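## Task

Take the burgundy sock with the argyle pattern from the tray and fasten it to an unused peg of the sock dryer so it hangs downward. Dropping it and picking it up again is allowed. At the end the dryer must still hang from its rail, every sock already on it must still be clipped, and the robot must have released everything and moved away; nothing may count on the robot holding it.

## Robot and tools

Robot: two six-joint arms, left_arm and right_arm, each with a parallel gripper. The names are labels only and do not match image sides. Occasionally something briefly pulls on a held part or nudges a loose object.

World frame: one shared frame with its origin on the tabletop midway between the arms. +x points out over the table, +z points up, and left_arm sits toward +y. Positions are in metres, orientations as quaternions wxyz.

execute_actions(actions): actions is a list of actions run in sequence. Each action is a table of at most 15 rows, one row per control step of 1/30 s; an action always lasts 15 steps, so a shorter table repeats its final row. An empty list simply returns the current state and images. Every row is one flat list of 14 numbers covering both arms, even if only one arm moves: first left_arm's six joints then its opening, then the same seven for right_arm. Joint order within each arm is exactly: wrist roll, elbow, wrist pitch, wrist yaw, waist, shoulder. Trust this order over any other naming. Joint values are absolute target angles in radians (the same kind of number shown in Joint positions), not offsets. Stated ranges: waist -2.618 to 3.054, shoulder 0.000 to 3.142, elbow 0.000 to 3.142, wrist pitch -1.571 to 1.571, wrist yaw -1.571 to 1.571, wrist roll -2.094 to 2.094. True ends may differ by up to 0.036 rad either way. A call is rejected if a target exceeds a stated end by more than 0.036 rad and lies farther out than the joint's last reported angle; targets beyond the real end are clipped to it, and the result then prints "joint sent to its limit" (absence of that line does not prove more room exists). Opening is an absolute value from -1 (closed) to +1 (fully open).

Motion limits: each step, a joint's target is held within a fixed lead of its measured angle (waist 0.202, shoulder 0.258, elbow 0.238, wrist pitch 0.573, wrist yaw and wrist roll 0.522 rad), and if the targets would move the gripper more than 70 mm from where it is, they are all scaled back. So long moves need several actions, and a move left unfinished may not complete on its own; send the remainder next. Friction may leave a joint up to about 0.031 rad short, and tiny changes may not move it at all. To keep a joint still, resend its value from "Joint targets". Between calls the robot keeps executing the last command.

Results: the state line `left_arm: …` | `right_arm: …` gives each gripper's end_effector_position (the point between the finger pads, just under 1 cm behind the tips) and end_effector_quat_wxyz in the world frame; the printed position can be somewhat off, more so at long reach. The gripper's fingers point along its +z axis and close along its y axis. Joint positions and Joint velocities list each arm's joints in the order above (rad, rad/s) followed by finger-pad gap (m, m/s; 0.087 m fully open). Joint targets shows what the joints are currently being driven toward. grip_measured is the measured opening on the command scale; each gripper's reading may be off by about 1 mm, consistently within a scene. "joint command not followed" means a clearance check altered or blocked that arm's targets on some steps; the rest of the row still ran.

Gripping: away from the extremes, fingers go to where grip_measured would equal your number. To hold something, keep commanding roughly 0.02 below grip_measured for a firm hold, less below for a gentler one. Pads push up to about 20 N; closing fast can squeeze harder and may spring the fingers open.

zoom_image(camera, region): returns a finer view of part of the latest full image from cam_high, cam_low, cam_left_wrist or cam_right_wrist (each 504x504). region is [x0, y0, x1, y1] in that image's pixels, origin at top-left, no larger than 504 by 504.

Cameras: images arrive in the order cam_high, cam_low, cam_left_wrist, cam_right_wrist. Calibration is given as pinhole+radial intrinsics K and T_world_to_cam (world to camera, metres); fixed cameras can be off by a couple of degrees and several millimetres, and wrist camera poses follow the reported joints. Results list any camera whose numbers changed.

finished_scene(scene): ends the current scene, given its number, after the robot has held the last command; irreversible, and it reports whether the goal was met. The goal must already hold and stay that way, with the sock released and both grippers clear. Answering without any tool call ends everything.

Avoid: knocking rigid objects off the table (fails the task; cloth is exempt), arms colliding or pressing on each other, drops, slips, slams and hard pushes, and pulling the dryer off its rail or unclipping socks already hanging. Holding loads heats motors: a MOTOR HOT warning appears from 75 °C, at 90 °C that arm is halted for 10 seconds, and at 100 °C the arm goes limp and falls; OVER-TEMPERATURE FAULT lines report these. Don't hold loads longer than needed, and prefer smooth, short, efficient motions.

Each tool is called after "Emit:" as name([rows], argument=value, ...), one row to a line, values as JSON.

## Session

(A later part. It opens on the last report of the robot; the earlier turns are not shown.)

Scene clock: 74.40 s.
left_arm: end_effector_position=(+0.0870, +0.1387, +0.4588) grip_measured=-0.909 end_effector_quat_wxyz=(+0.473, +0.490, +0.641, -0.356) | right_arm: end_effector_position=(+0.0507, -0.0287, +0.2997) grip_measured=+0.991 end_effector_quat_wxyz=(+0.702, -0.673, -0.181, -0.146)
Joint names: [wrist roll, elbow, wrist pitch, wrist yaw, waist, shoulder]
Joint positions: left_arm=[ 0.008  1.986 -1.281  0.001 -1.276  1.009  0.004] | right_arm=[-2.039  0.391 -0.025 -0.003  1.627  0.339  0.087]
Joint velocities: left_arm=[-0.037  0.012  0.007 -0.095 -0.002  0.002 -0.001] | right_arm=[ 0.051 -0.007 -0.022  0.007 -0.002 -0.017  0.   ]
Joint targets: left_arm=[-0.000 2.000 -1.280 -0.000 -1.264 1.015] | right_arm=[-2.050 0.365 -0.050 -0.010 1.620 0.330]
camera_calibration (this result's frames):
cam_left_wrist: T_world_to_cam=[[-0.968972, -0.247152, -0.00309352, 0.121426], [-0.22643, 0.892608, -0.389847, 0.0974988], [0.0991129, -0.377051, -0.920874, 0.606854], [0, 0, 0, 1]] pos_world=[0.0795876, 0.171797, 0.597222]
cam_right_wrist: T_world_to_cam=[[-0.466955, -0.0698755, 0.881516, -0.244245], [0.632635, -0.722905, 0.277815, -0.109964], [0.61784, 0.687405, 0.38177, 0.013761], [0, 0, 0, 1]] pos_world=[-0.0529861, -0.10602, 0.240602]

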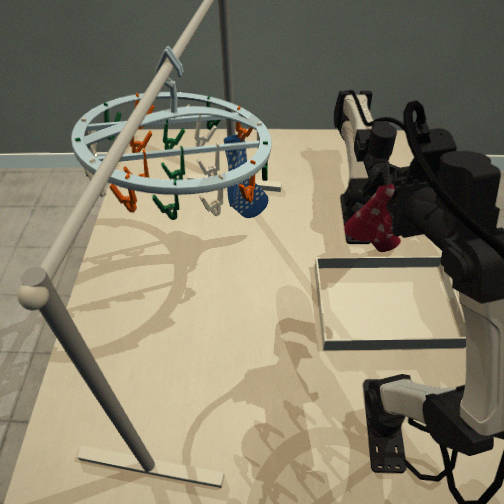

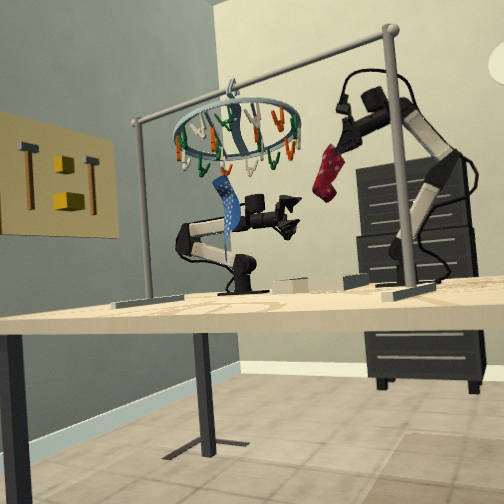

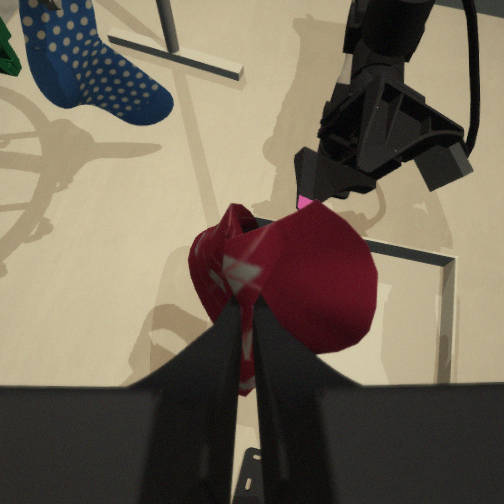

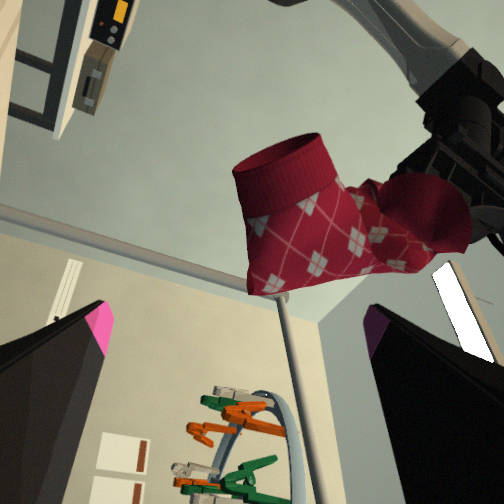

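Emit:
zoom_image(camera="cam_right_wrist", region=[200, 110, 480, 320])

Emit:
zoom_image(camera="cam_low", region=[260, 110, 380, 250])

Region (200, 110, 480, 320) of cam_right_wrist's 504x504 image, scaled by 1.800, with more detail than that image has; it fills the top 378 rows of this view, and the rest is white.

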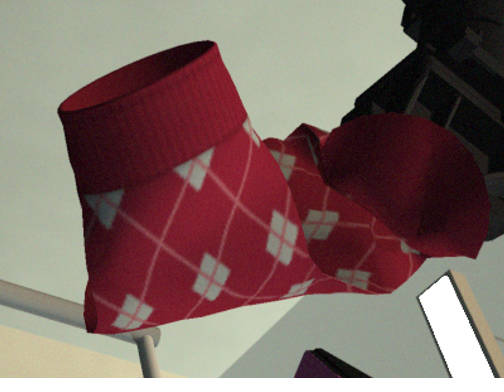

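Region (260, 110, 380, 250) of cam_low's 504x504 image, scaled by 3.600, with more detail than that image has; it fills the left 432 columns of this view, and the rest is white.

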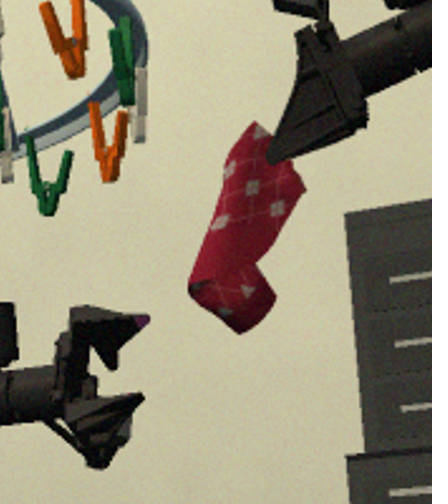

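Emit:
execute_actions([
  [[0.0,2.0,-1.28,0.0,-1.264,1.015,-1,-2.05,0.56,-0.08,-0.01,1.55,0.46,1]],
  [[0.0,2.0,-1.28,0.0,-1.264,1.015,-1,-2.05,0.71,-0.125,-0.01,1.493,0.588,1]],
  [[0.0,2.0,-1.28,0.0,-1.264,1.015,-1,-2.05,0.76,0.03,-0.01,1.493,0.78,1]],
])

Scene clock: 81.50 s.
left_arm: end_effector_position=(+0.0870, +0.1387, +0.4588) grip_measured=-0.909 end_effector_quat_wxyz=(+0.473, +0.490, +0.641, -0.356) | right_arm: end_effector_position=(+0.0870, +0.0347, +0.3667) grip_measured=+0.991 end_effector_quat_wxyz=(+0.678, -0.697, -0.145, -0.184)
Joint names: [wrist roll, elbow, wrist pitch, wrist yaw, waist, shoulder]
Joint positions: left_arm=[ 0.008  1.986 -1.281  0.001 -1.276  1.009  0.004] | right_arm=[-2.04   0.749  0.02  -0.011  1.501  0.783  0.087]
Joint velocities: left_arm=[-0.051  0.012 -0.007  0.007  0.002  0.007  0.   ] | right_arm=[ 0.022 -0.002 -0.007 -0.037 -0.012  0.007 -0.001]
Joint targets: left_arm=[-0.000 2.000 -1.280 -0.000 -1.264 1.015] | right_arm=[-2.050 0.760 0.030 -0.010 1.493 0.780]
camera_calibration (this result's frames):
cam_left_wrist: T_world_to_cam=[[-0.968972, -0.247152, -0.00309352, 0.121426], [-0.22643, 0.892608, -0.389847, 0.0974988], [0.0991129, -0.377051, -0.920874, 0.606854], [0, 0, 0, 1]] pos_world=[0.0795876, 0.171797, 0.597222]
cam_right_wrist: T_world_to_cam=[[-0.470506, 0.0221799, 0.882118, -0.284984], [0.543698, -0.780084, 0.309614, -0.107603], [0.694993, 0.625281, 0.354975, -0.0725461], [0, 0, 0, 1]] pos_world=[-0.0251638, -0.0322571, 0.310457]

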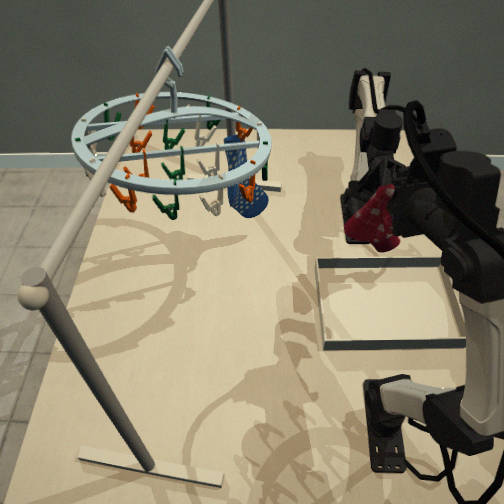

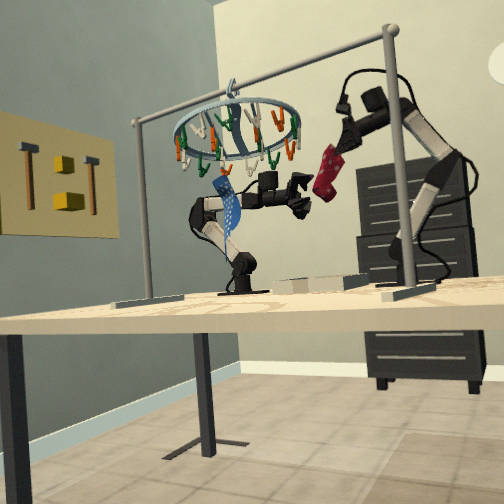

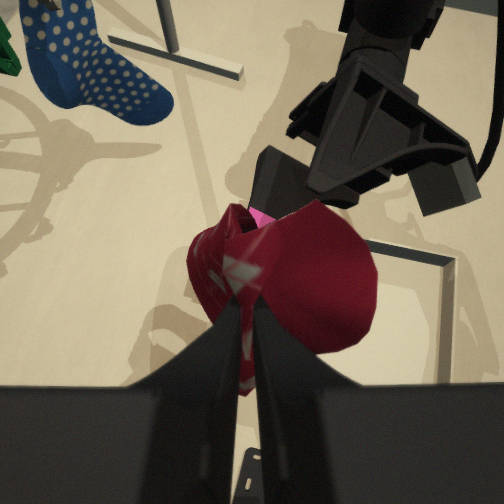

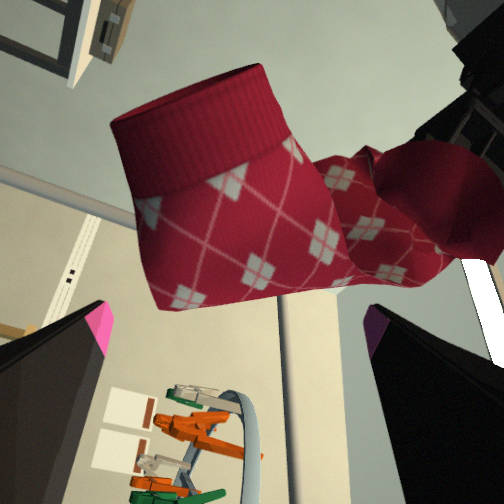

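Emit:
execute_actions([
  [[0.0,2.0,-1.28,0.0,-1.264,1.015,-1,-2.05,0.735,0.05,-0.01,1.515,0.79,1],[0.0,2.0,-1.28,0.0,-1.264,1.015,-1,-2.05,0.725,0.07,-0.01,1.525,0.798,1],[0.0,2.0,-1.28,0.0,-1.264,1.015,-1,-2.05,0.715,0.09,-0.01,1.535,0.806,1],[0.0,2.0,-1.28,0.0,-1.264,1.015,-1,-2.05,0.705,0.11,-0.01,1.545,0.815,1],[0.0,2.0,-1.28,0.0,-1.264,1.015,-1,-2.05,0.695,0.13,-0.01,1.555,0.824,1],[0.0,2.0,-1.28,0.0,-1.264,1.015,-1,-2.05,0.685,0.15,-0.01,1.562,0.834,1],[0.0,2.0,-1.28,0.0,-1.264,1.015,-1,-2.05,0.676,0.165,-0.01,1.568,0.844,1],[0.0,2.0,-1.28,0.0,-1.264,1.015,-1,-2.05,0.668,0.18,-0.01,1.572,0.853,1],[0.0,2.0,-1.28,0.0,-1.264,1.015,-1,-2.05,0.662,0.192,-0.01,1.574,0.861,1],[0.0,2.0,-1.28,0.0,-1.264,1.015,-1,-2.05,0.66,0.2,-0.01,1.574,0.868,1]],
])

Scene clock: 87.73 s.
left_arm: end_effector_position=(+0.0870, +0.1387, +0.4588) grip_measured=-0.909 end_effector_quat_wxyz=(+0.473, +0.490, +0.641, -0.356) | right_arm: end_effector_position=(+0.0660, +0.0574, +0.3455) grip_measured=+0.991 end_effector_quat_wxyz=(+0.685, -0.691, -0.166, -0.162)
Joint names: [wrist roll, elbow, wrist pitch, wrist yaw, waist, shoulder]
Joint positions: left_arm=[ 0.008  1.986 -1.281  0.001 -1.276  1.009  0.004] | right_arm=[-2.04   0.682  0.168 -0.01   1.566  0.86   0.087]
Joint velocities: left_arm=[ 0.066 -0.017  0.007 -0.066 -0.012 -0.002  0.001] | right_arm=[-0.007 -0.007  0.139  0.007 -0.002  0.012 -0.001]
Joint targets: left_arm=[0.000 2.000 -1.280 0.000 -1.264 1.015] | right_arm=[-2.050 0.660 0.200 -0.010 1.574 0.868]
camera_calibration (this result's frames):
cam_left_wrist: T_world_to_cam=[[-0.968972, -0.247152, -0.00309352, 0.121426], [-0.22643, 0.892608, -0.389847, 0.0974988], [0.0991129, -0.377051, -0.920874, 0.606854], [0, 0, 0, 1]] pos_world=[0.0795876, 0.171797, 0.597222]
cam_right_wrist: T_world_to_cam=[[-0.470989, -0.0113637, 0.882066, -0.274687], [0.592532, -0.744838, 0.306794, -0.0762272], [0.65351, 0.667149, 0.357544, -0.0651984], [0, 0, 0, 1]] pos_world=[-0.0415999, -0.0164013, 0.28899]

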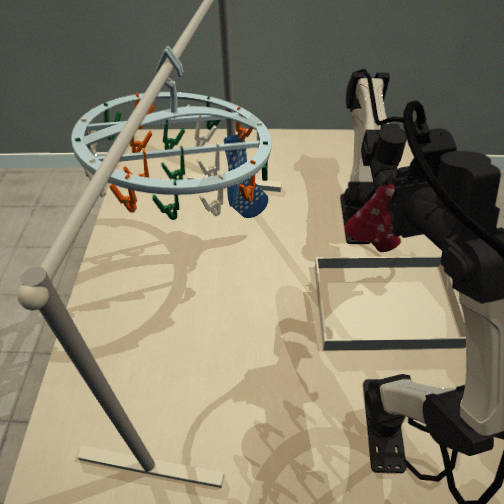

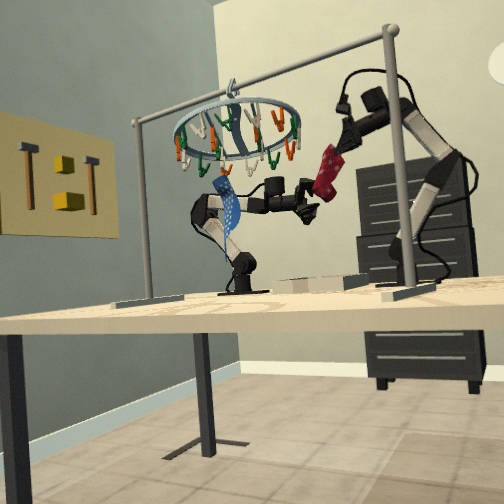

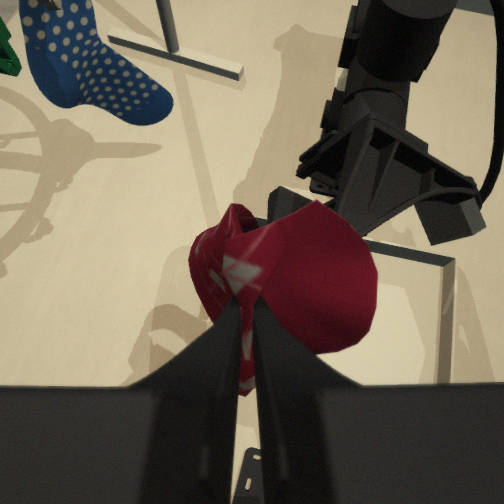

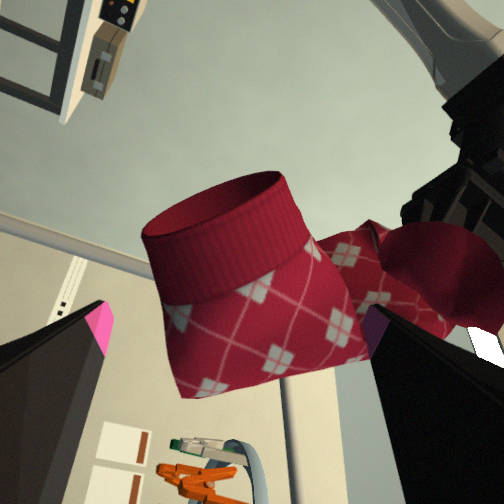

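Emit:
execute_actions(actions=[])

Scene clock: 90.53 s.
left_arm: end_effector_position=(+0.0870, +0.1387, +0.4588) grip_measured=-0.909 end_effector_quat_wxyz=(+0.473, +0.490, +0.641, -0.356) | right_arm: end_effector_position=(+0.0660, +0.0569, +0.3521) grip_measured=+0.991 end_effector_quat_wxyz=(+0.694, -0.682, -0.164, -0.165)
Joint names: [wrist roll, elbow, wrist pitch, wrist yaw, waist, shoulder]
Joint positions: left_arm=[ 0.008  1.986 -1.281  0.001 -1.276  1.009  0.004] | right_arm=[-2.04   0.682  0.194 -0.01   1.566  0.86   0.087]
Joint velocities: left_arm=[ 0.022 -0.017  0.037  0.051 -0.002  0.007  0.   ] | right_arm=[-0.007 -0.002 -0.007  0.081  0.002  0.002  0.001]
Joint targets: left_arm=[0.000 2.000 -1.280 -0.000 -1.264 1.015] | right_arm=[-2.050 0.660 0.200 -0.010 1.574 0.868]
camera_calibration (this result's frames):
cam_left_wrist: T_world_to_cam=[[-0.968972, -0.247152, -0.00309352, 0.121426], [-0.22643, 0.892608, -0.389847, 0.0974988], [0.0991129, -0.377051, -0.920874, 0.606854], [0, 0, 0, 1]] pos_world=[0.0795876, 0.171797, 0.597222]
cam_right_wrist: T_world_to_cam=[[-0.471152, -0.0345729, 0.881374, -0.27892], [0.592477, -0.752655, 0.287194, -0.0712779], [0.653442, 0.657506, 0.375099, -0.0728301], [0, 0, 0, 1]] pos_world=[-0.0415929, -0.0154045, 0.293622]

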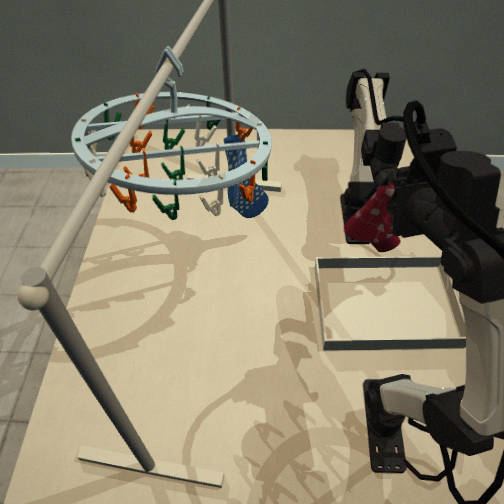

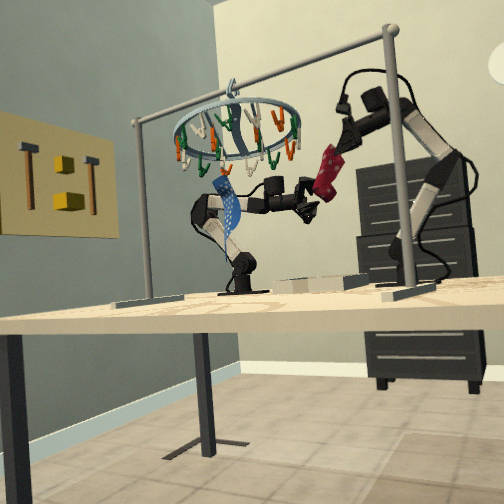

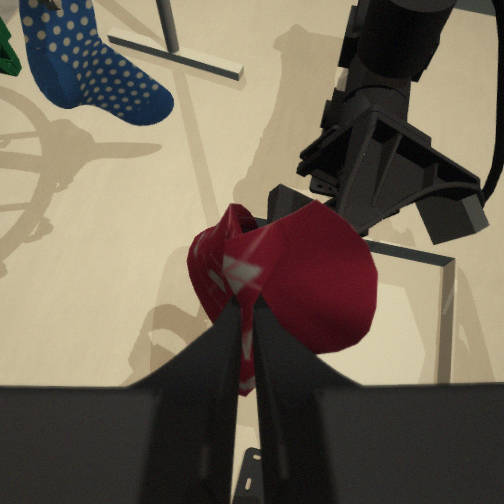

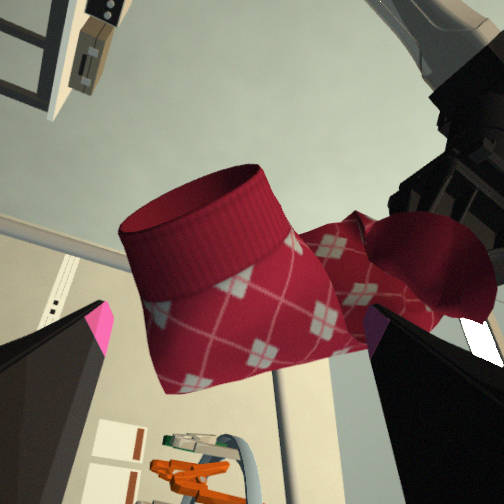

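Emit:
execute_actions([
  [[0.0,2.0,-1.28,0.0,-1.264,1.015,-1,-2.05,0.70,0.23,-0.01,1.574,0.91,1]],
  [[0.0,2.0,-1.28,0.0,-1.264,1.015,-1,-2.05,0.735,0.27,-0.01,1.574,0.96,1]],
])

Scene clock: 92.87 s.
left_arm: end_effector_position=(+0.0870, +0.1387, +0.4588) grip_measured=-0.909 end_effector_quat_wxyz=(+0.473, +0.490, +0.641, -0.356) | right_arm: end_effector_position=(+0.0662, +0.0750, +0.3577) grip_measured=+0.991 end_effector_quat_wxyz=(+0.699, -0.676, -0.163, -0.166)
Joint names: [wrist roll, elbow, wrist pitch, wrist yaw, waist, shoulder]
Joint positions: left_arm=[ 0.008  1.986 -1.281  0.001 -1.276  1.009  0.004] | right_arm=[-2.04   0.717  0.263 -0.01   1.566  0.947  0.087]
Joint velocities: left_arm=[ 0.037  0.012  0.007  0.022 -0.002 -0.002  0.   ] | right_arm=[ 0.037 -0.012  0.066  0.125  0.007 -0.002  0.   ]
Joint targets: left_arm=[0.000 2.000 -1.280 0.000 -1.264 1.015] | right_arm=[-2.050 0.735 0.270 -0.010 1.574 0.960]
camera_calibration (this result's frames):
cam_left_wrist: T_world_to_cam=[[-0.968972, -0.247152, -0.00309352, 0.121426], [-0.22643, 0.892608, -0.389847, 0.0974988], [0.0991129, -0.377051, -0.920874, 0.606854], [0, 0, 0, 1]] pos_world=[0.0795876, 0.171797, 0.597222]
cam_right_wrist: T_world_to_cam=[[-0.47126, -0.0500322, 0.880574, -0.281723], [0.592443, -0.757579, 0.274016, -0.0542855], [0.653395, 0.650823, 0.386658, -0.0905188], [0, 0, 0, 1]] pos_world=[-0.0414592, 0.00369092, 0.297953]

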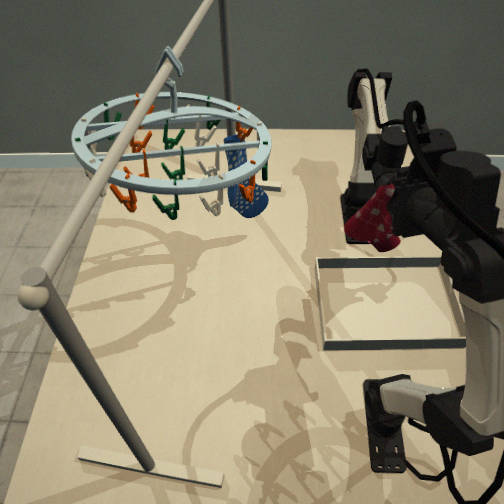

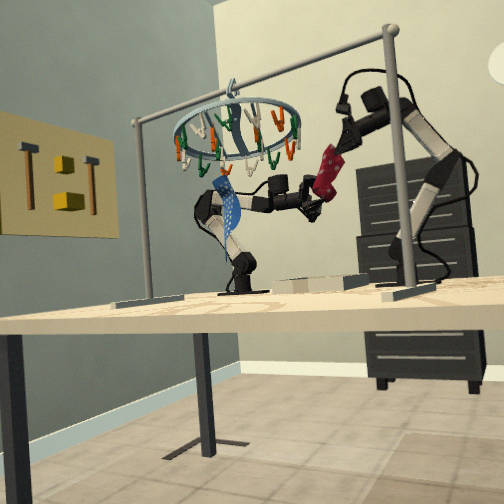

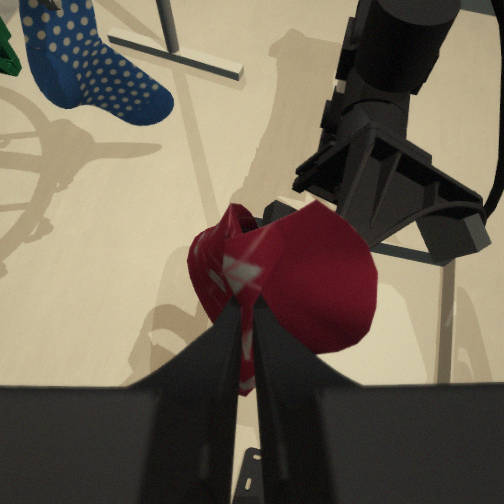

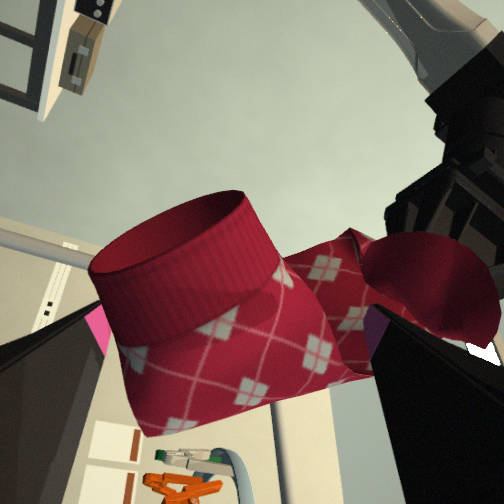

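Emit:
execute_actions([
  [[0.0,2.0,-1.28,0.0,-1.264,1.015,-1,-2.05,0.735,0.27,-0.01,1.574,0.96,0.8],[0.0,2.0,-1.28,0.0,-1.264,1.015,-1,-2.05,0.735,0.27,-0.01,1.574,0.96,0.7],[0.0,2.0,-1.28,0.0,-1.264,1.015,-1,-2.05,0.735,0.27,-0.01,1.574,0.96,0.6],[0.0,2.0,-1.28,0.0,-1.264,1.015,-1,-2.05,0.735,0.27,-0.01,1.574,0.96,0.5],[0.0,2.0,-1.28,0.0,-1.264,1.015,-1,-2.05,0.735,0.27,-0.01,1.574,0.96,0.4],[0.0,2.0,-1.28,0.0,-1.264,1.015,-1,-2.05,0.735,0.27,-0.01,1.574,0.96,0.3],[0.0,2.0,-1.28,0.0,-1.264,1.015,-1,-2.05,0.735,0.27,-0.01,1.574,0.96,0.2],[0.0,2.0,-1.28,0.0,-1.264,1.015,-1,-2.05,0.735,0.27,-0.01,1.574,0.96,0.1],[0.0,2.0,-1.28,0.0,-1.264,1.015,-1,-2.05,0.735,0.27,-0.01,1.574,0.96,0.0],[0.0,2.0,-1.28,0.0,-1.264,1.015,-1,-2.05,0.735,0.27,-0.01,1.574,0.96,-0.1],[0.0,2.0,-1.28,0.0,-1.264,1.015,-1,-2.05,0.735,0.27,-0.01,1.574,0.96,-0.2],[0.0,2.0,-1.28,0.0,-1.264,1.015,-1,-2.05,0.735,0.27,-0.01,1.574,0.96,-0.3]],
])

Scene clock: 94.40 s.
left_arm: end_effector_position=(+0.0870, +0.1387, +0.4588) grip_measured=-0.909 end_effector_quat_wxyz=(+0.473, +0.490, +0.641, -0.356) | right_arm: end_effector_position=(+0.0662, +0.0749, +0.3580) grip_measured=-0.299 end_effector_quat_wxyz=(+0.700, -0.675, -0.163, -0.166)
Joint names: [wrist roll, elbow, wrist pitch, wrist yaw, waist, shoulder]
Joint positions: left_arm=[ 0.008  1.986 -1.281  0.001 -1.276  1.009  0.004] | right_arm=[-2.04   0.717  0.265 -0.01   1.566  0.947  0.031]
Joint velocities: left_arm=[ 0.022  0.002 -0.037 -0.081 -0.002 -0.002  0.   ] | right_arm=[ 0.037  0.002 -0.051 -0.051  0.007 -0.002 -0.001]
Joint targets: left_arm=[-0.000 2.000 -1.280 -0.000 -1.264 1.015] | right_arm=[-2.050 0.735 0.270 -0.010 1.574 0.960]
camera_calibration (this result's frames):
cam_left_wrist: T_world_to_cam=[[-0.968972, -0.247152, -0.00309352, 0.121426], [-0.22643, 0.892608, -0.389847, 0.0974988], [0.0991129, -0.377051, -0.920874, 0.606854], [0, 0, 0, 1]] pos_world=[0.0795876, 0.171797, 0.597222]
cam_right_wrist: T_world_to_cam=[[-0.471267, -0.0510398, 0.880512, -0.281878], [0.592441, -0.757893, 0.273154, -0.0540549], [0.653392, 0.65038, 0.387408, -0.0908434], [0, 0, 0, 1]] pos_world=[-0.0414589, 0.00372794, 0.298156]

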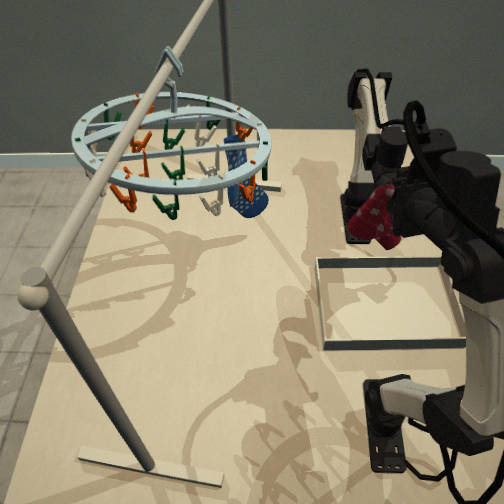

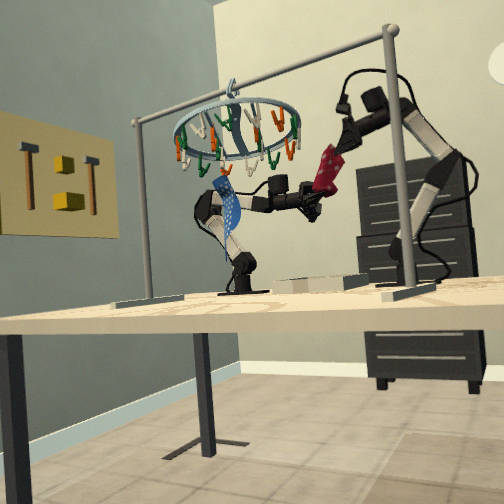

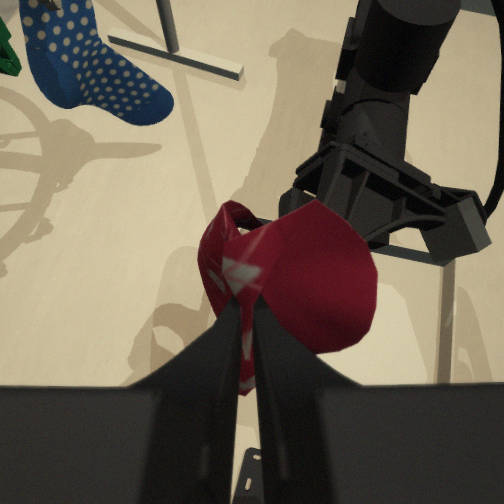

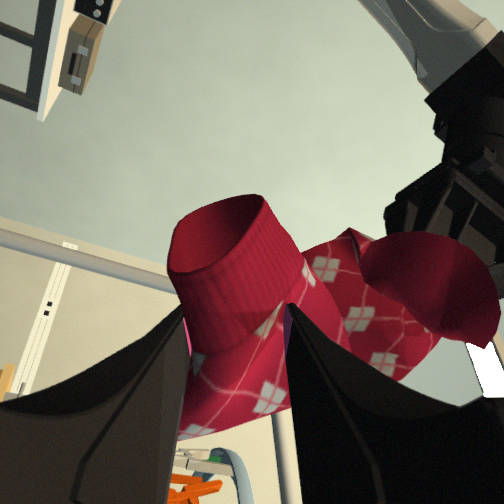

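Good, the leg is between fingers. Close fully.

Emit:
execute_actions([
  [[0.0,2.0,-1.28,0.0,-1.264,1.015,-1,-2.05,0.735,0.27,-0.01,1.574,0.96,-0.4],[0.0,2.0,-1.28,0.0,-1.264,1.015,-1,-2.05,0.735,0.27,-0.01,1.574,0.96,-0.47],[0.0,2.0,-1.28,0.0,-1.264,1.015,-1,-2.05,0.735,0.27,-0.01,1.574,0.96,-0.54],[0.0,2.0,-1.28,0.0,-1.264,1.015,-1,-2.05,0.735,0.27,-0.01,1.574,0.96,-0.61],[0.0,2.0,-1.28,0.0,-1.264,1.015,-1,-2.05,0.735,0.27,-0.01,1.574,0.96,-0.68],[0.0,2.0,-1.28,0.0,-1.264,1.015,-1,-2.05,0.735,0.27,-0.01,1.574,0.96,-0.75],[0.0,2.0,-1.28,0.0,-1.264,1.015,-1,-2.05,0.735,0.27,-0.01,1.574,0.96,-0.82],[0.0,2.0,-1.28,0.0,-1.264,1.015,-1,-2.05,0.735,0.27,-0.01,1.574,0.96,-0.89],[0.0,2.0,-1.28,0.0,-1.264,1.015,-1,-2.05,0.735,0.27,-0.01,1.574,0.96,-0.95],[0.0,2.0,-1.28,0.0,-1.264,1.015,-1,-2.05,0.735,0.27,-0.01,1.574,0.96,-1]],
])

Scene clock: 96.07 s.
left_arm: end_effector_position=(+0.0870, +0.1387, +0.4588) grip_measured=-0.909 end_effector_quat_wxyz=(+0.473, +0.490, +0.641, -0.356) | right_arm: end_effector_position=(+0.0662, +0.0749, +0.3580) grip_measured=-0.967 end_effector_quat_wxyz=(+0.700, -0.675, -0.163, -0.166)
Joint names: [wrist roll, elbow, wrist pitch, wrist yaw, waist, shoulder]
Joint positions: left_arm=[ 0.008  1.986 -1.281  0.001 -1.276  1.009  0.004] | right_arm=[-2.04   0.717  0.265 -0.01   1.566  0.947  0.001]
Joint velocities: left_arm=[-0.007  0.007  0.007 -0.007  0.007 -0.002  0.001] | right_arm=[-0.007 -0.017 -0.037  0.051  0.007  0.002 -0.   ]
Joint targets: left_arm=[0.000 2.000 -1.280 0.000 -1.264 1.015] | right_arm=[-2.050 0.735 0.270 -0.010 1.574 0.960]
camera_calibration (this result's frames):
cam_left_wrist: T_world_to_cam=[[-0.968972, -0.247152, -0.00309352, 0.121426], [-0.22643, 0.892608, -0.389847, 0.0974988], [0.0991129, -0.377051, -0.920874, 0.606854], [0, 0, 0, 1]] pos_world=[0.0795876, 0.171797, 0.597222]
cam_right_wrist: T_world_to_cam=[[-0.471267, -0.0510398, 0.880512, -0.281878], [0.592441, -0.757893, 0.273154, -0.0540549], [0.653392, 0.65038, 0.387408, -0.0908434], [0, 0, 0, 1]] pos_world=[-0.0414589, 0.00372794, 0.298156]

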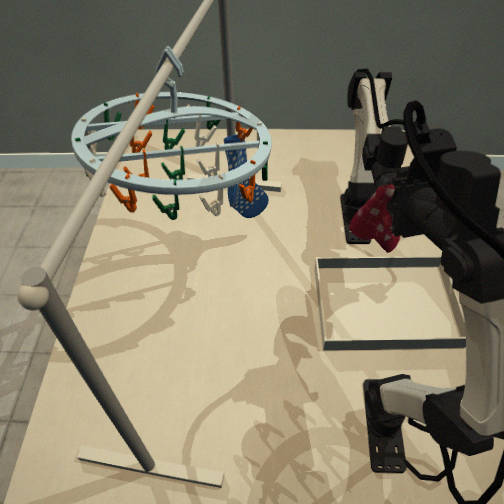

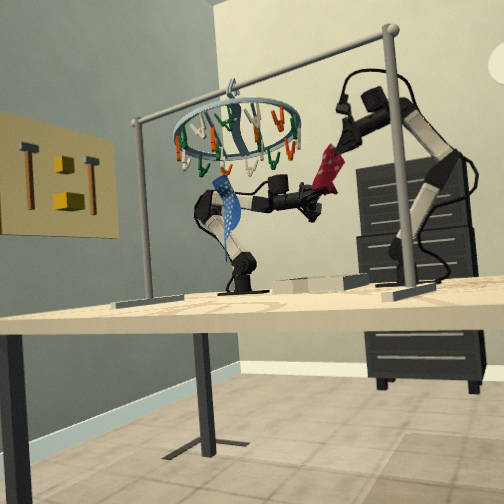

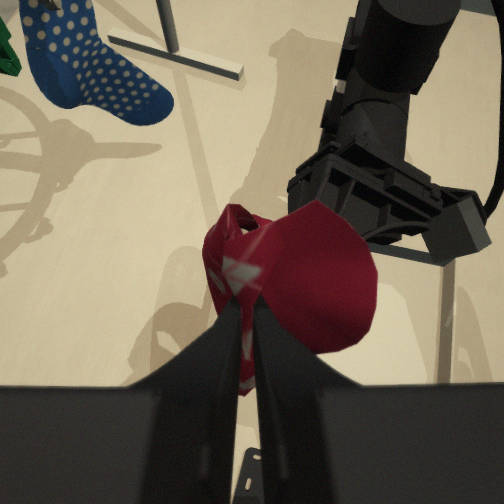

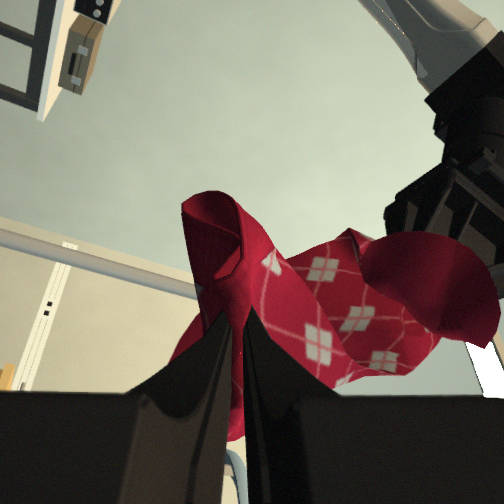

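Emit:
execute_actions([
  [[0.0,2.0,-1.28,0.0,-1.264,1.015,-0.8,-2.05,0.735,0.27,-0.01,1.574,0.96,-1],[0.0,2.0,-1.28,0.0,-1.264,1.015,-0.65,-2.05,0.735,0.27,-0.01,1.574,0.96,-1],[0.0,2.0,-1.28,0.0,-1.264,1.015,-0.5,-2.05,0.735,0.27,-0.01,1.574,0.96,-1],[0.0,2.0,-1.28,0.0,-1.264,1.015,-0.35,-2.05,0.735,0.27,-0.01,1.574,0.96,-1],[0.0,2.0,-1.28,0.0,-1.264,1.015,-0.2,-2.05,0.735,0.27,-0.01,1.574,0.96,-1],[0.0,2.0,-1.28,0.0,-1.264,1.015,-0.05,-2.05,0.735,0.27,-0.01,1.574,0.96,-1],[0.0,2.0,-1.28,0.0,-1.264,1.015,0.1,-2.05,0.735,0.27,-0.01,1.574,0.96,-1],[0.0,2.0,-1.28,0.0,-1.264,1.015,0.25,-2.05,0.735,0.27,-0.01,1.574,0.96,-1],[0.0,2.0,-1.28,0.0,-1.264,1.015,0.4,-2.05,0.735,0.27,-0.01,1.574,0.96,-1],[0.0,2.0,-1.28,0.0,-1.264,1.015,0.55,-2.05,0.735,0.27,-0.01,1.574,0.96,-1]],
  [[0.0,2.0,-1.2,0.0,-1.264,0.93,0.55,-2.05,0.735,0.27,-0.01,1.574,0.96,-1]],
])

Scene clock: 99.17 s.
left_arm: end_effector_position=(+0.0805, +0.1618, +0.4877) grip_measured=+0.550 end_effector_quat_wxyz=(+0.520, +0.461, +0.604, -0.391) | right_arm: end_effector_position=(+0.0662, +0.0749, +0.3581) grip_measured=-0.967 end_effector_quat_wxyz=(+0.700, -0.675, -0.163, -0.166)
Joint names: [wrist roll, elbow, wrist pitch, wrist yaw, waist, shoulder]
Joint positions: left_arm=[ 0.008  1.986 -1.216  0.001 -1.276  0.925  0.068] | right_arm=[-2.04   0.717  0.265 -0.01   1.566  0.947  0.001]
Joint velocities: left_arm=[-0.022  0.032 -0.066 -0.022 -0.002 -0.002 -0.   ] | right_arm=[-0.007  0.017 -0.022  0.022 -0.022 -0.007 -0.   ]
Joint targets: left_arm=[-0.000 2.000 -1.200 -0.000 -1.264 0.930] | right_arm=[-2.050 0.735 0.270 -0.010 1.574 0.960]
camera_calibration (this result's frames):
cam_left_wrist: T_world_to_cam=[[-0.968773, -0.24786, -0.00667195, 0.122778], [-0.207835, 0.826417, -0.523296, 0.160903], [0.135218, -0.505569, -0.852125, 0.627237], [0, 0, 0, 1]] pos_world=[0.0675712, 0.21457, 0.619503]
cam_right_wrist: T_world_to_cam=[[-0.471272, -0.0517116, 0.880471, -0.28198], [0.592439, -0.758101, 0.272578, -0.053901], [0.65339, 0.650084, 0.387907, -0.0910599], [0, 0, 0, 1]] pos_world=[-0.0414588, 0.00375249, 0.298291]

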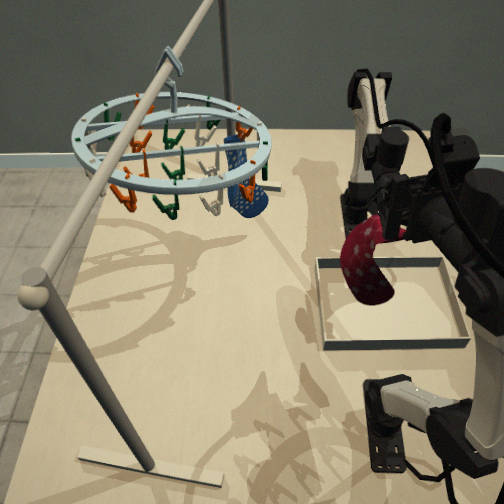

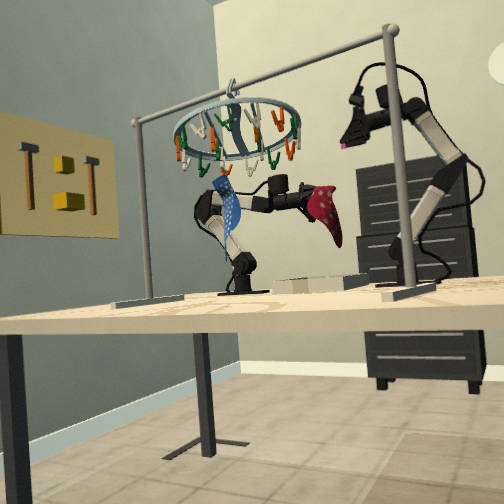

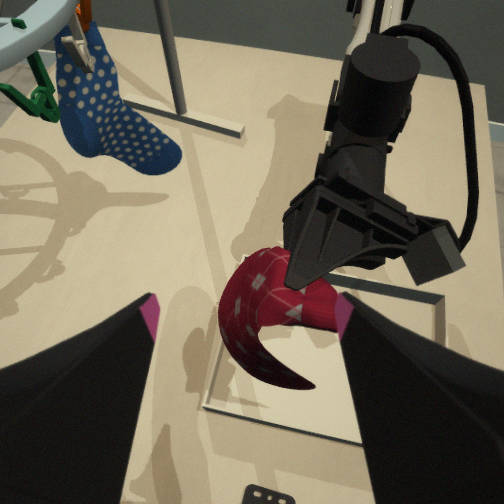

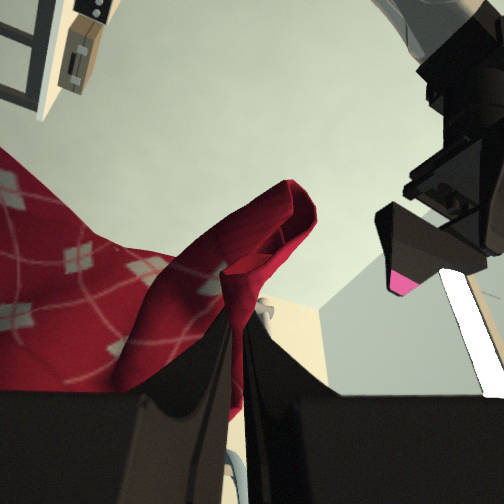

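Emit:
execute_actions([
  [[0.0,1.95,-1.1,0.0,-1.1,0.93,0.55,-1.6,0.735,0.27,-0.01,1.574,0.96,-1]],
  [[0.0,1.8,-0.9,0.0,-0.9,0.94,0.55,-1.1,0.735,0.27,-0.01,1.574,0.96,-1]],
  [[0.0,1.62,-0.7,0.0,-0.74,0.95,0.55,-0.55,0.735,0.27,-0.01,1.574,0.96,-1]],
  [[0.0,1.46,-0.5,0.0,-0.672,0.965,0.55,0.01,0.735,0.27,-0.01,1.574,0.96,-1]],
  [[0.0,1.46,-0.5,0.0,-0.672,0.965,0.55,0.01,0.735,0.27,-0.01,1.574,0.96,-1]],
])

Scene clock: 102.63 s.
left_arm: end_effector_position=(+0.2681, +0.1248, +0.4535) grip_measured=+0.550 end_effector_quat_wxyz=(+0.657, +0.250, +0.669, -0.241) | right_arm: end_effector_position=(+0.0289, +0.0770, +0.2978) grip_measured=-0.967 end_effector_quat_wxyz=(+0.508, -0.493, +0.489, +0.509)
Joint names: [wrist roll, elbow, wrist pitch, wrist yaw, waist, shoulder]
Joint positions: left_arm=[ 0.007  1.466 -0.516  0.003 -0.684  0.971  0.068] | right_arm=[-0.002  0.717  0.266 -0.011  1.566  0.947  0.001]
Joint velocities: left_arm=[-0.007  0.012 -0.022 -0.022 -0.007  0.002  0.   ] | right_arm=[ 0.007  0.002 -0.007  0.051 -0.007  0.007  0.   ]
Joint targets: left_arm=[0.000 1.460 -0.500 -0.000 -0.672 0.965] | right_arm=[0.010 0.735 0.270 -0.010 1.574 0.960]
camera_calibration (this result's frames):
cam_left_wrist: T_world_to_cam=[[-0.666994, -0.745014, -0.00852585, 0.27712], [-0.573737, 0.520887, -0.632062, 0.398189], [0.475336, -0.41669, -0.774871, 0.416644], [0, 0, 0, 1]] pos_world=[0.215247, 0.172658, 0.576889]
cam_right_wrist: T_world_to_cam=[[0.999621, -0.0152664, 0.0229216, -0.0362344], [0.00469652, -0.725608, -0.688092, 0.286719], [0.0271367, 0.687938, -0.725262, 0.302029], [0, 0, 0, 1]] pos_world=[0.026678, -0.000284644, 0.41717]

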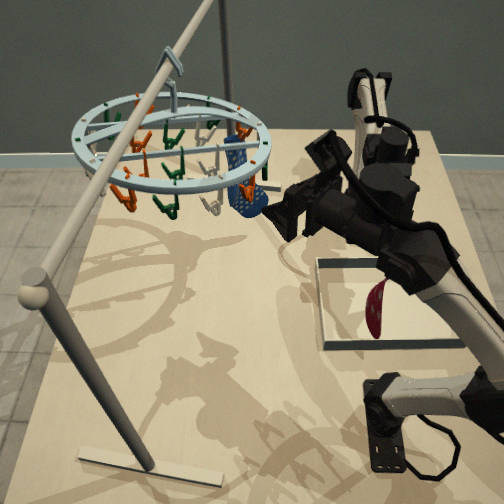

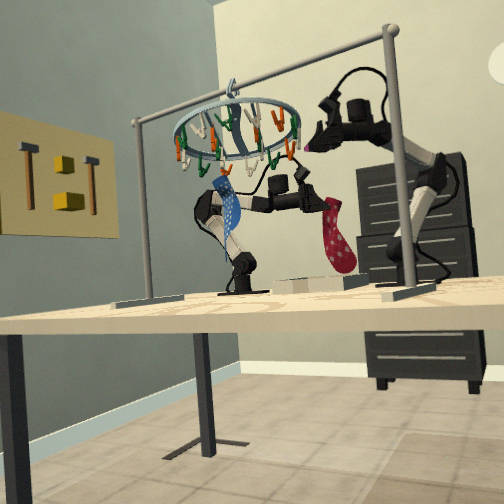

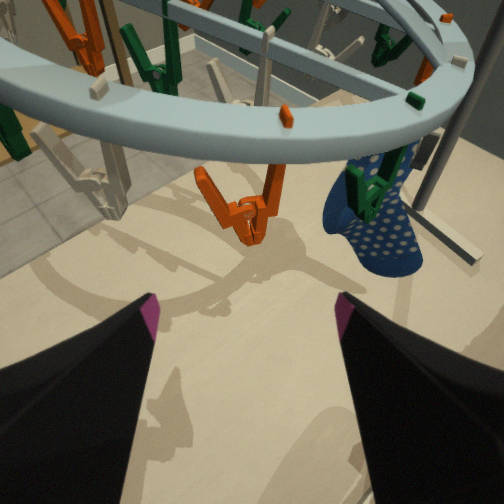

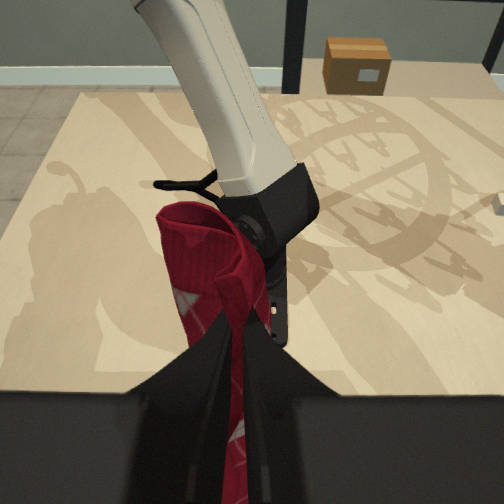

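Emit:
zoom_image(camera="cam_low", region=[240, 90, 360, 210])

Emit:
zoom_image(camera="cam_high", region=[190, 120, 330, 260])

Region (240, 90, 360, 210) of cam_low's 504x504 image, scaled by 4.200, with more detail than that image has.

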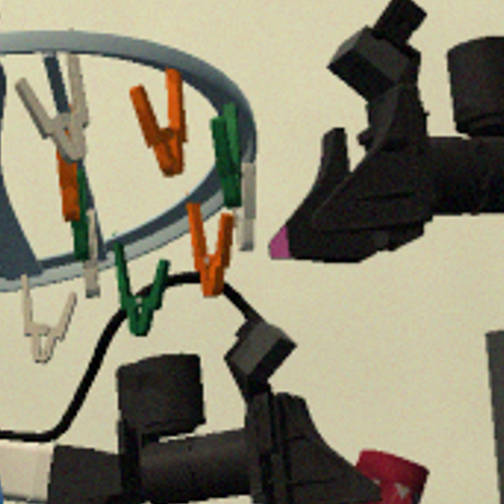

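Region (190, 120, 330, 260) of cam_high's 504x504 image, scaled by 3.600, with more detail than that image has.

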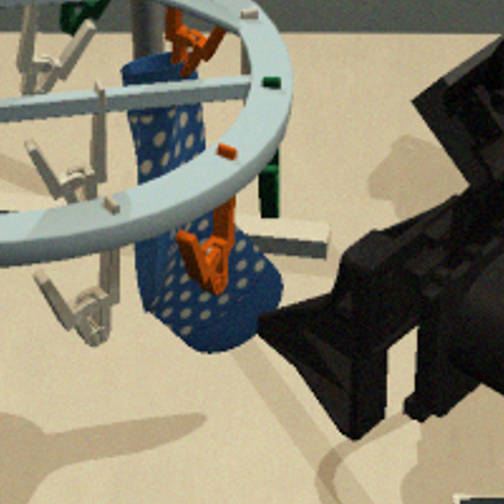

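Emit:
execute_actions([
  [[0.0,1.49,-0.46,0.0,-0.664,1.02,0.55,0.01,0.87,0.23,0.17,1.43,1.06,-1]],
  [[0.0,1.52,-0.40,0.0,-0.664,1.085,0.55,0.01,1.02,0.17,0.36,1.28,1.17,-1]],
  [[0.0,1.52,-0.40,0.0,-0.664,1.085,0.55,0.01,1.175,0.11,0.55,1.137,1.285,-1]],
  [[0.0,1.52,-0.40,0.0,-0.664,1.085,0.55,0.01,1.175,0.11,0.55,1.137,1.285,-1]],
])

Scene clock: 111.40 s.
left_arm: end_effector_position=(+0.2986, +0.1023, +0.4611) grip_measured=+0.550 end_effector_quat_wxyz=(+0.667, +0.244, +0.661, -0.241) | right_arm: end_effector_position=(+0.2880, +0.0477, +0.3580) grip_measured=-0.967 end_effector_quat_wxyz=(+0.680, -0.202, +0.674, +0.208)
Joint names: [wrist roll, elbow, wrist pitch, wrist yaw, waist, shoulder]
Joint positions: left_arm=[ 0.007  1.502 -0.416  0.003 -0.676  1.081  0.068] | right_arm=[0.    1.156 0.13  0.544 1.134 1.274 0.001]
Joint velocities: left_arm=[-0.051  0.002 -0.051  0.037  0.002 -0.007  0.   ] | right_arm=[ 0.051  0.002 -0.095 -0.022 -0.012 -0.007 -0.001]
Joint targets: left_arm=[-0.000 1.520 -0.400 0.000 -0.664 1.085] | right_arm=[0.010 1.175 0.110 0.550 1.137 1.285]
camera_calibration (this result's frames):
cam_left_wrist: T_world_to_cam=[[-0.661107, -0.750235, -0.00919824, 0.27984], [-0.564359, 0.505316, -0.652805, 0.440504], [0.494405, -0.426383, -0.75747, 0.385948], [0, 0, 0, 1]] pos_world=[0.242792, 0.151913, 0.582482]
cam_right_wrist: T_world_to_cam=[[0.538982, -0.842199, 0.0141172, -0.121748], [-0.620403, -0.408264, -0.669642, 0.464023], [0.569736, 0.352167, -0.74255, 0.22475], [0, 0, 0, 1]] pos_world=[0.225453, 0.00775758, 0.479336]

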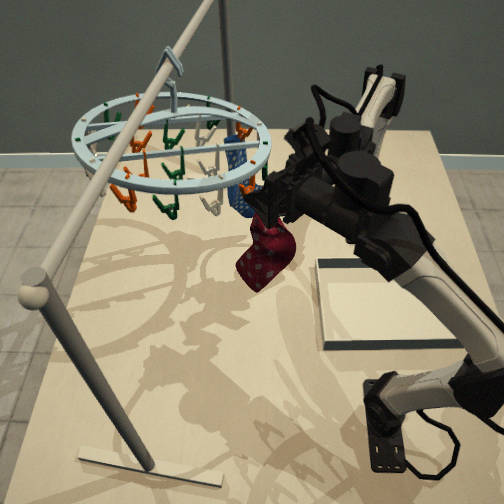

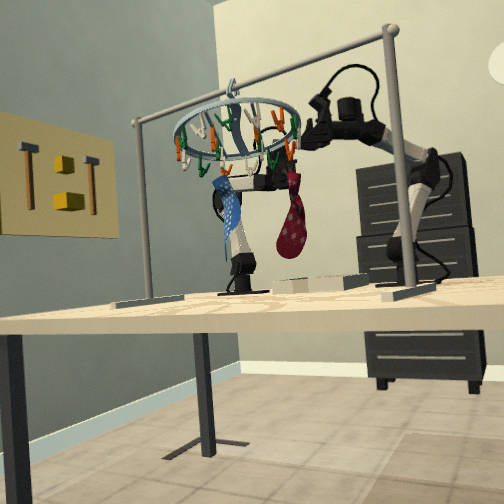

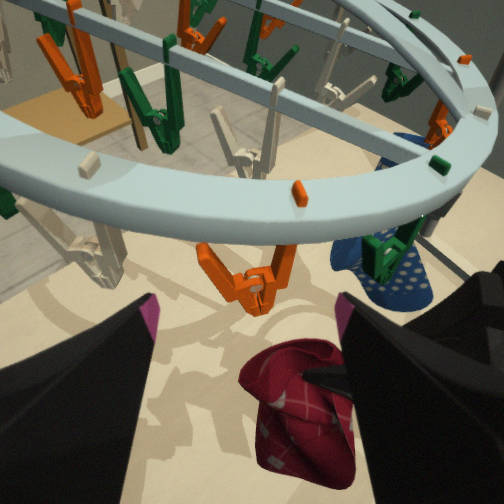

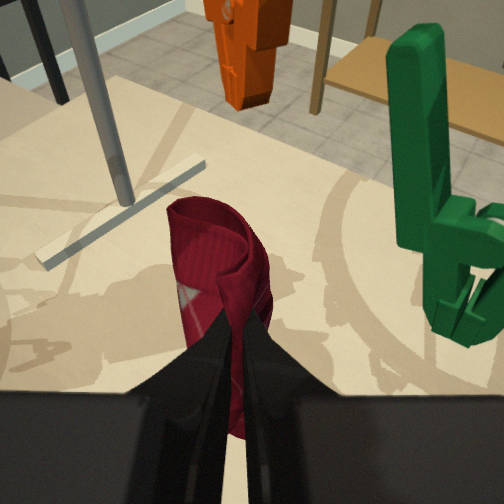

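Emit:
execute_actions([
  [[0.0,1.54,-0.375,0.0,-0.664,1.135,0.55,0.01,1.175,0.11,0.55,1.137,1.285,-1]],
  [[0.0,1.56,-0.35,0.0,-0.664,1.18,0.55,0.01,1.175,0.11,0.55,1.137,1.285,-1]],
])

Scene clock: 114.83 s.
left_arm: end_effector_position=(+0.3211, +0.0835, +0.4596) grip_measured=+0.550 end_effector_quat_wxyz=(+0.665, +0.245, +0.663, -0.241) | right_arm: end_effector_position=(+0.2880, +0.0477, +0.3580) grip_measured=-0.967 end_effector_quat_wxyz=(+0.680, -0.201, +0.674, +0.208)
Joint names: [wrist roll, elbow, wrist pitch, wrist yaw, waist, shoulder]
Joint positions: left_arm=[ 0.007  1.541 -0.368  0.003 -0.676  1.172  0.068] | right_arm=[0.    1.156 0.13  0.544 1.134 1.274 0.001]
Joint velocities: left_arm=[ 0.022 -0.022 -0.007 -0.007 -0.007 -0.017 -0.001] | right_arm=[ 0.022  0.002  0.081  0.007 -0.002  0.002  0.   ]
Joint targets: left_arm=[0.000 1.560 -0.350 -0.000 -0.664 1.180] | right_arm=[0.010 1.175 0.110 0.550 1.137 1.285]
camera_calibration (this result's frames):
cam_left_wrist: T_world_to_cam=[[-0.661142, -0.750206, -0.00907562, 0.280503], [-0.566833, 0.50739, -0.649042, 0.46063], [0.49152, -0.423965, -0.760698, 0.367865], [0, 0, 0, 1]] pos_world=[0.26574, 0.132678, 0.581348]
cam_right_wrist: T_world_to_cam=[[0.53866, -0.842405, 0.014113, -0.121712], [-0.620562, -0.408026, -0.66964, 0.464056], [0.569867, 0.351951, -0.742551, 0.224722], [0, 0, 0, 1]] pos_world=[0.225475, 0.00772548, 0.479336]

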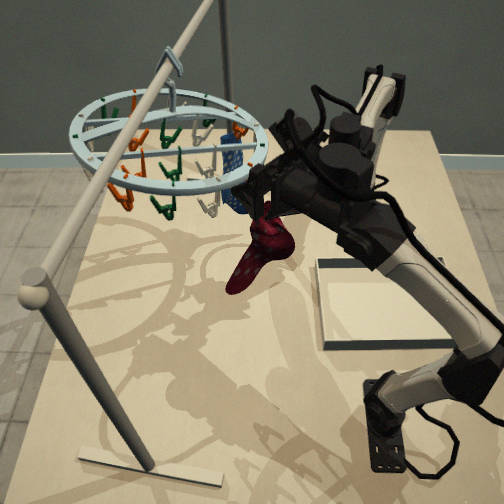

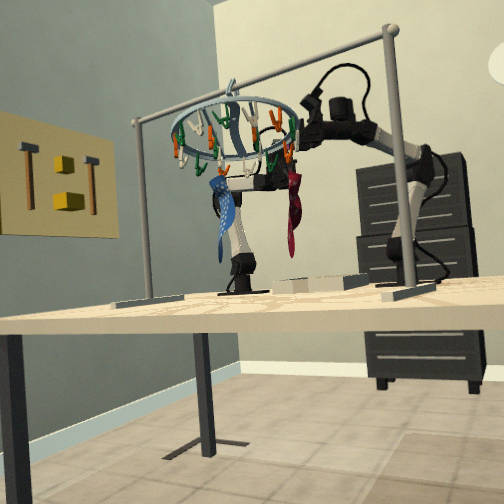

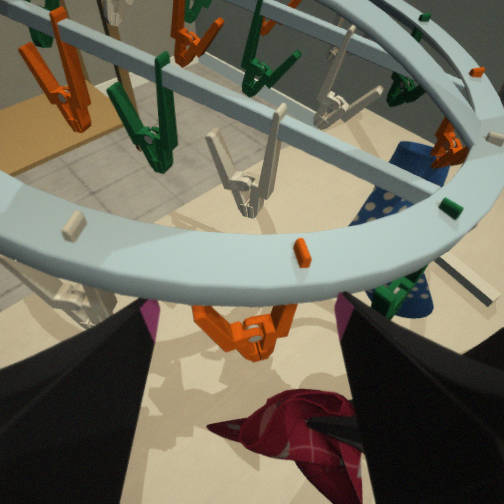

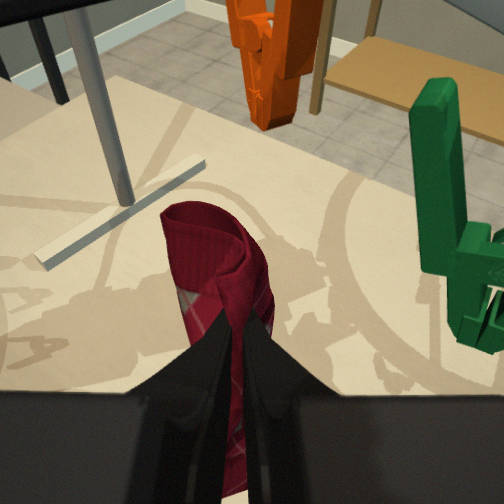

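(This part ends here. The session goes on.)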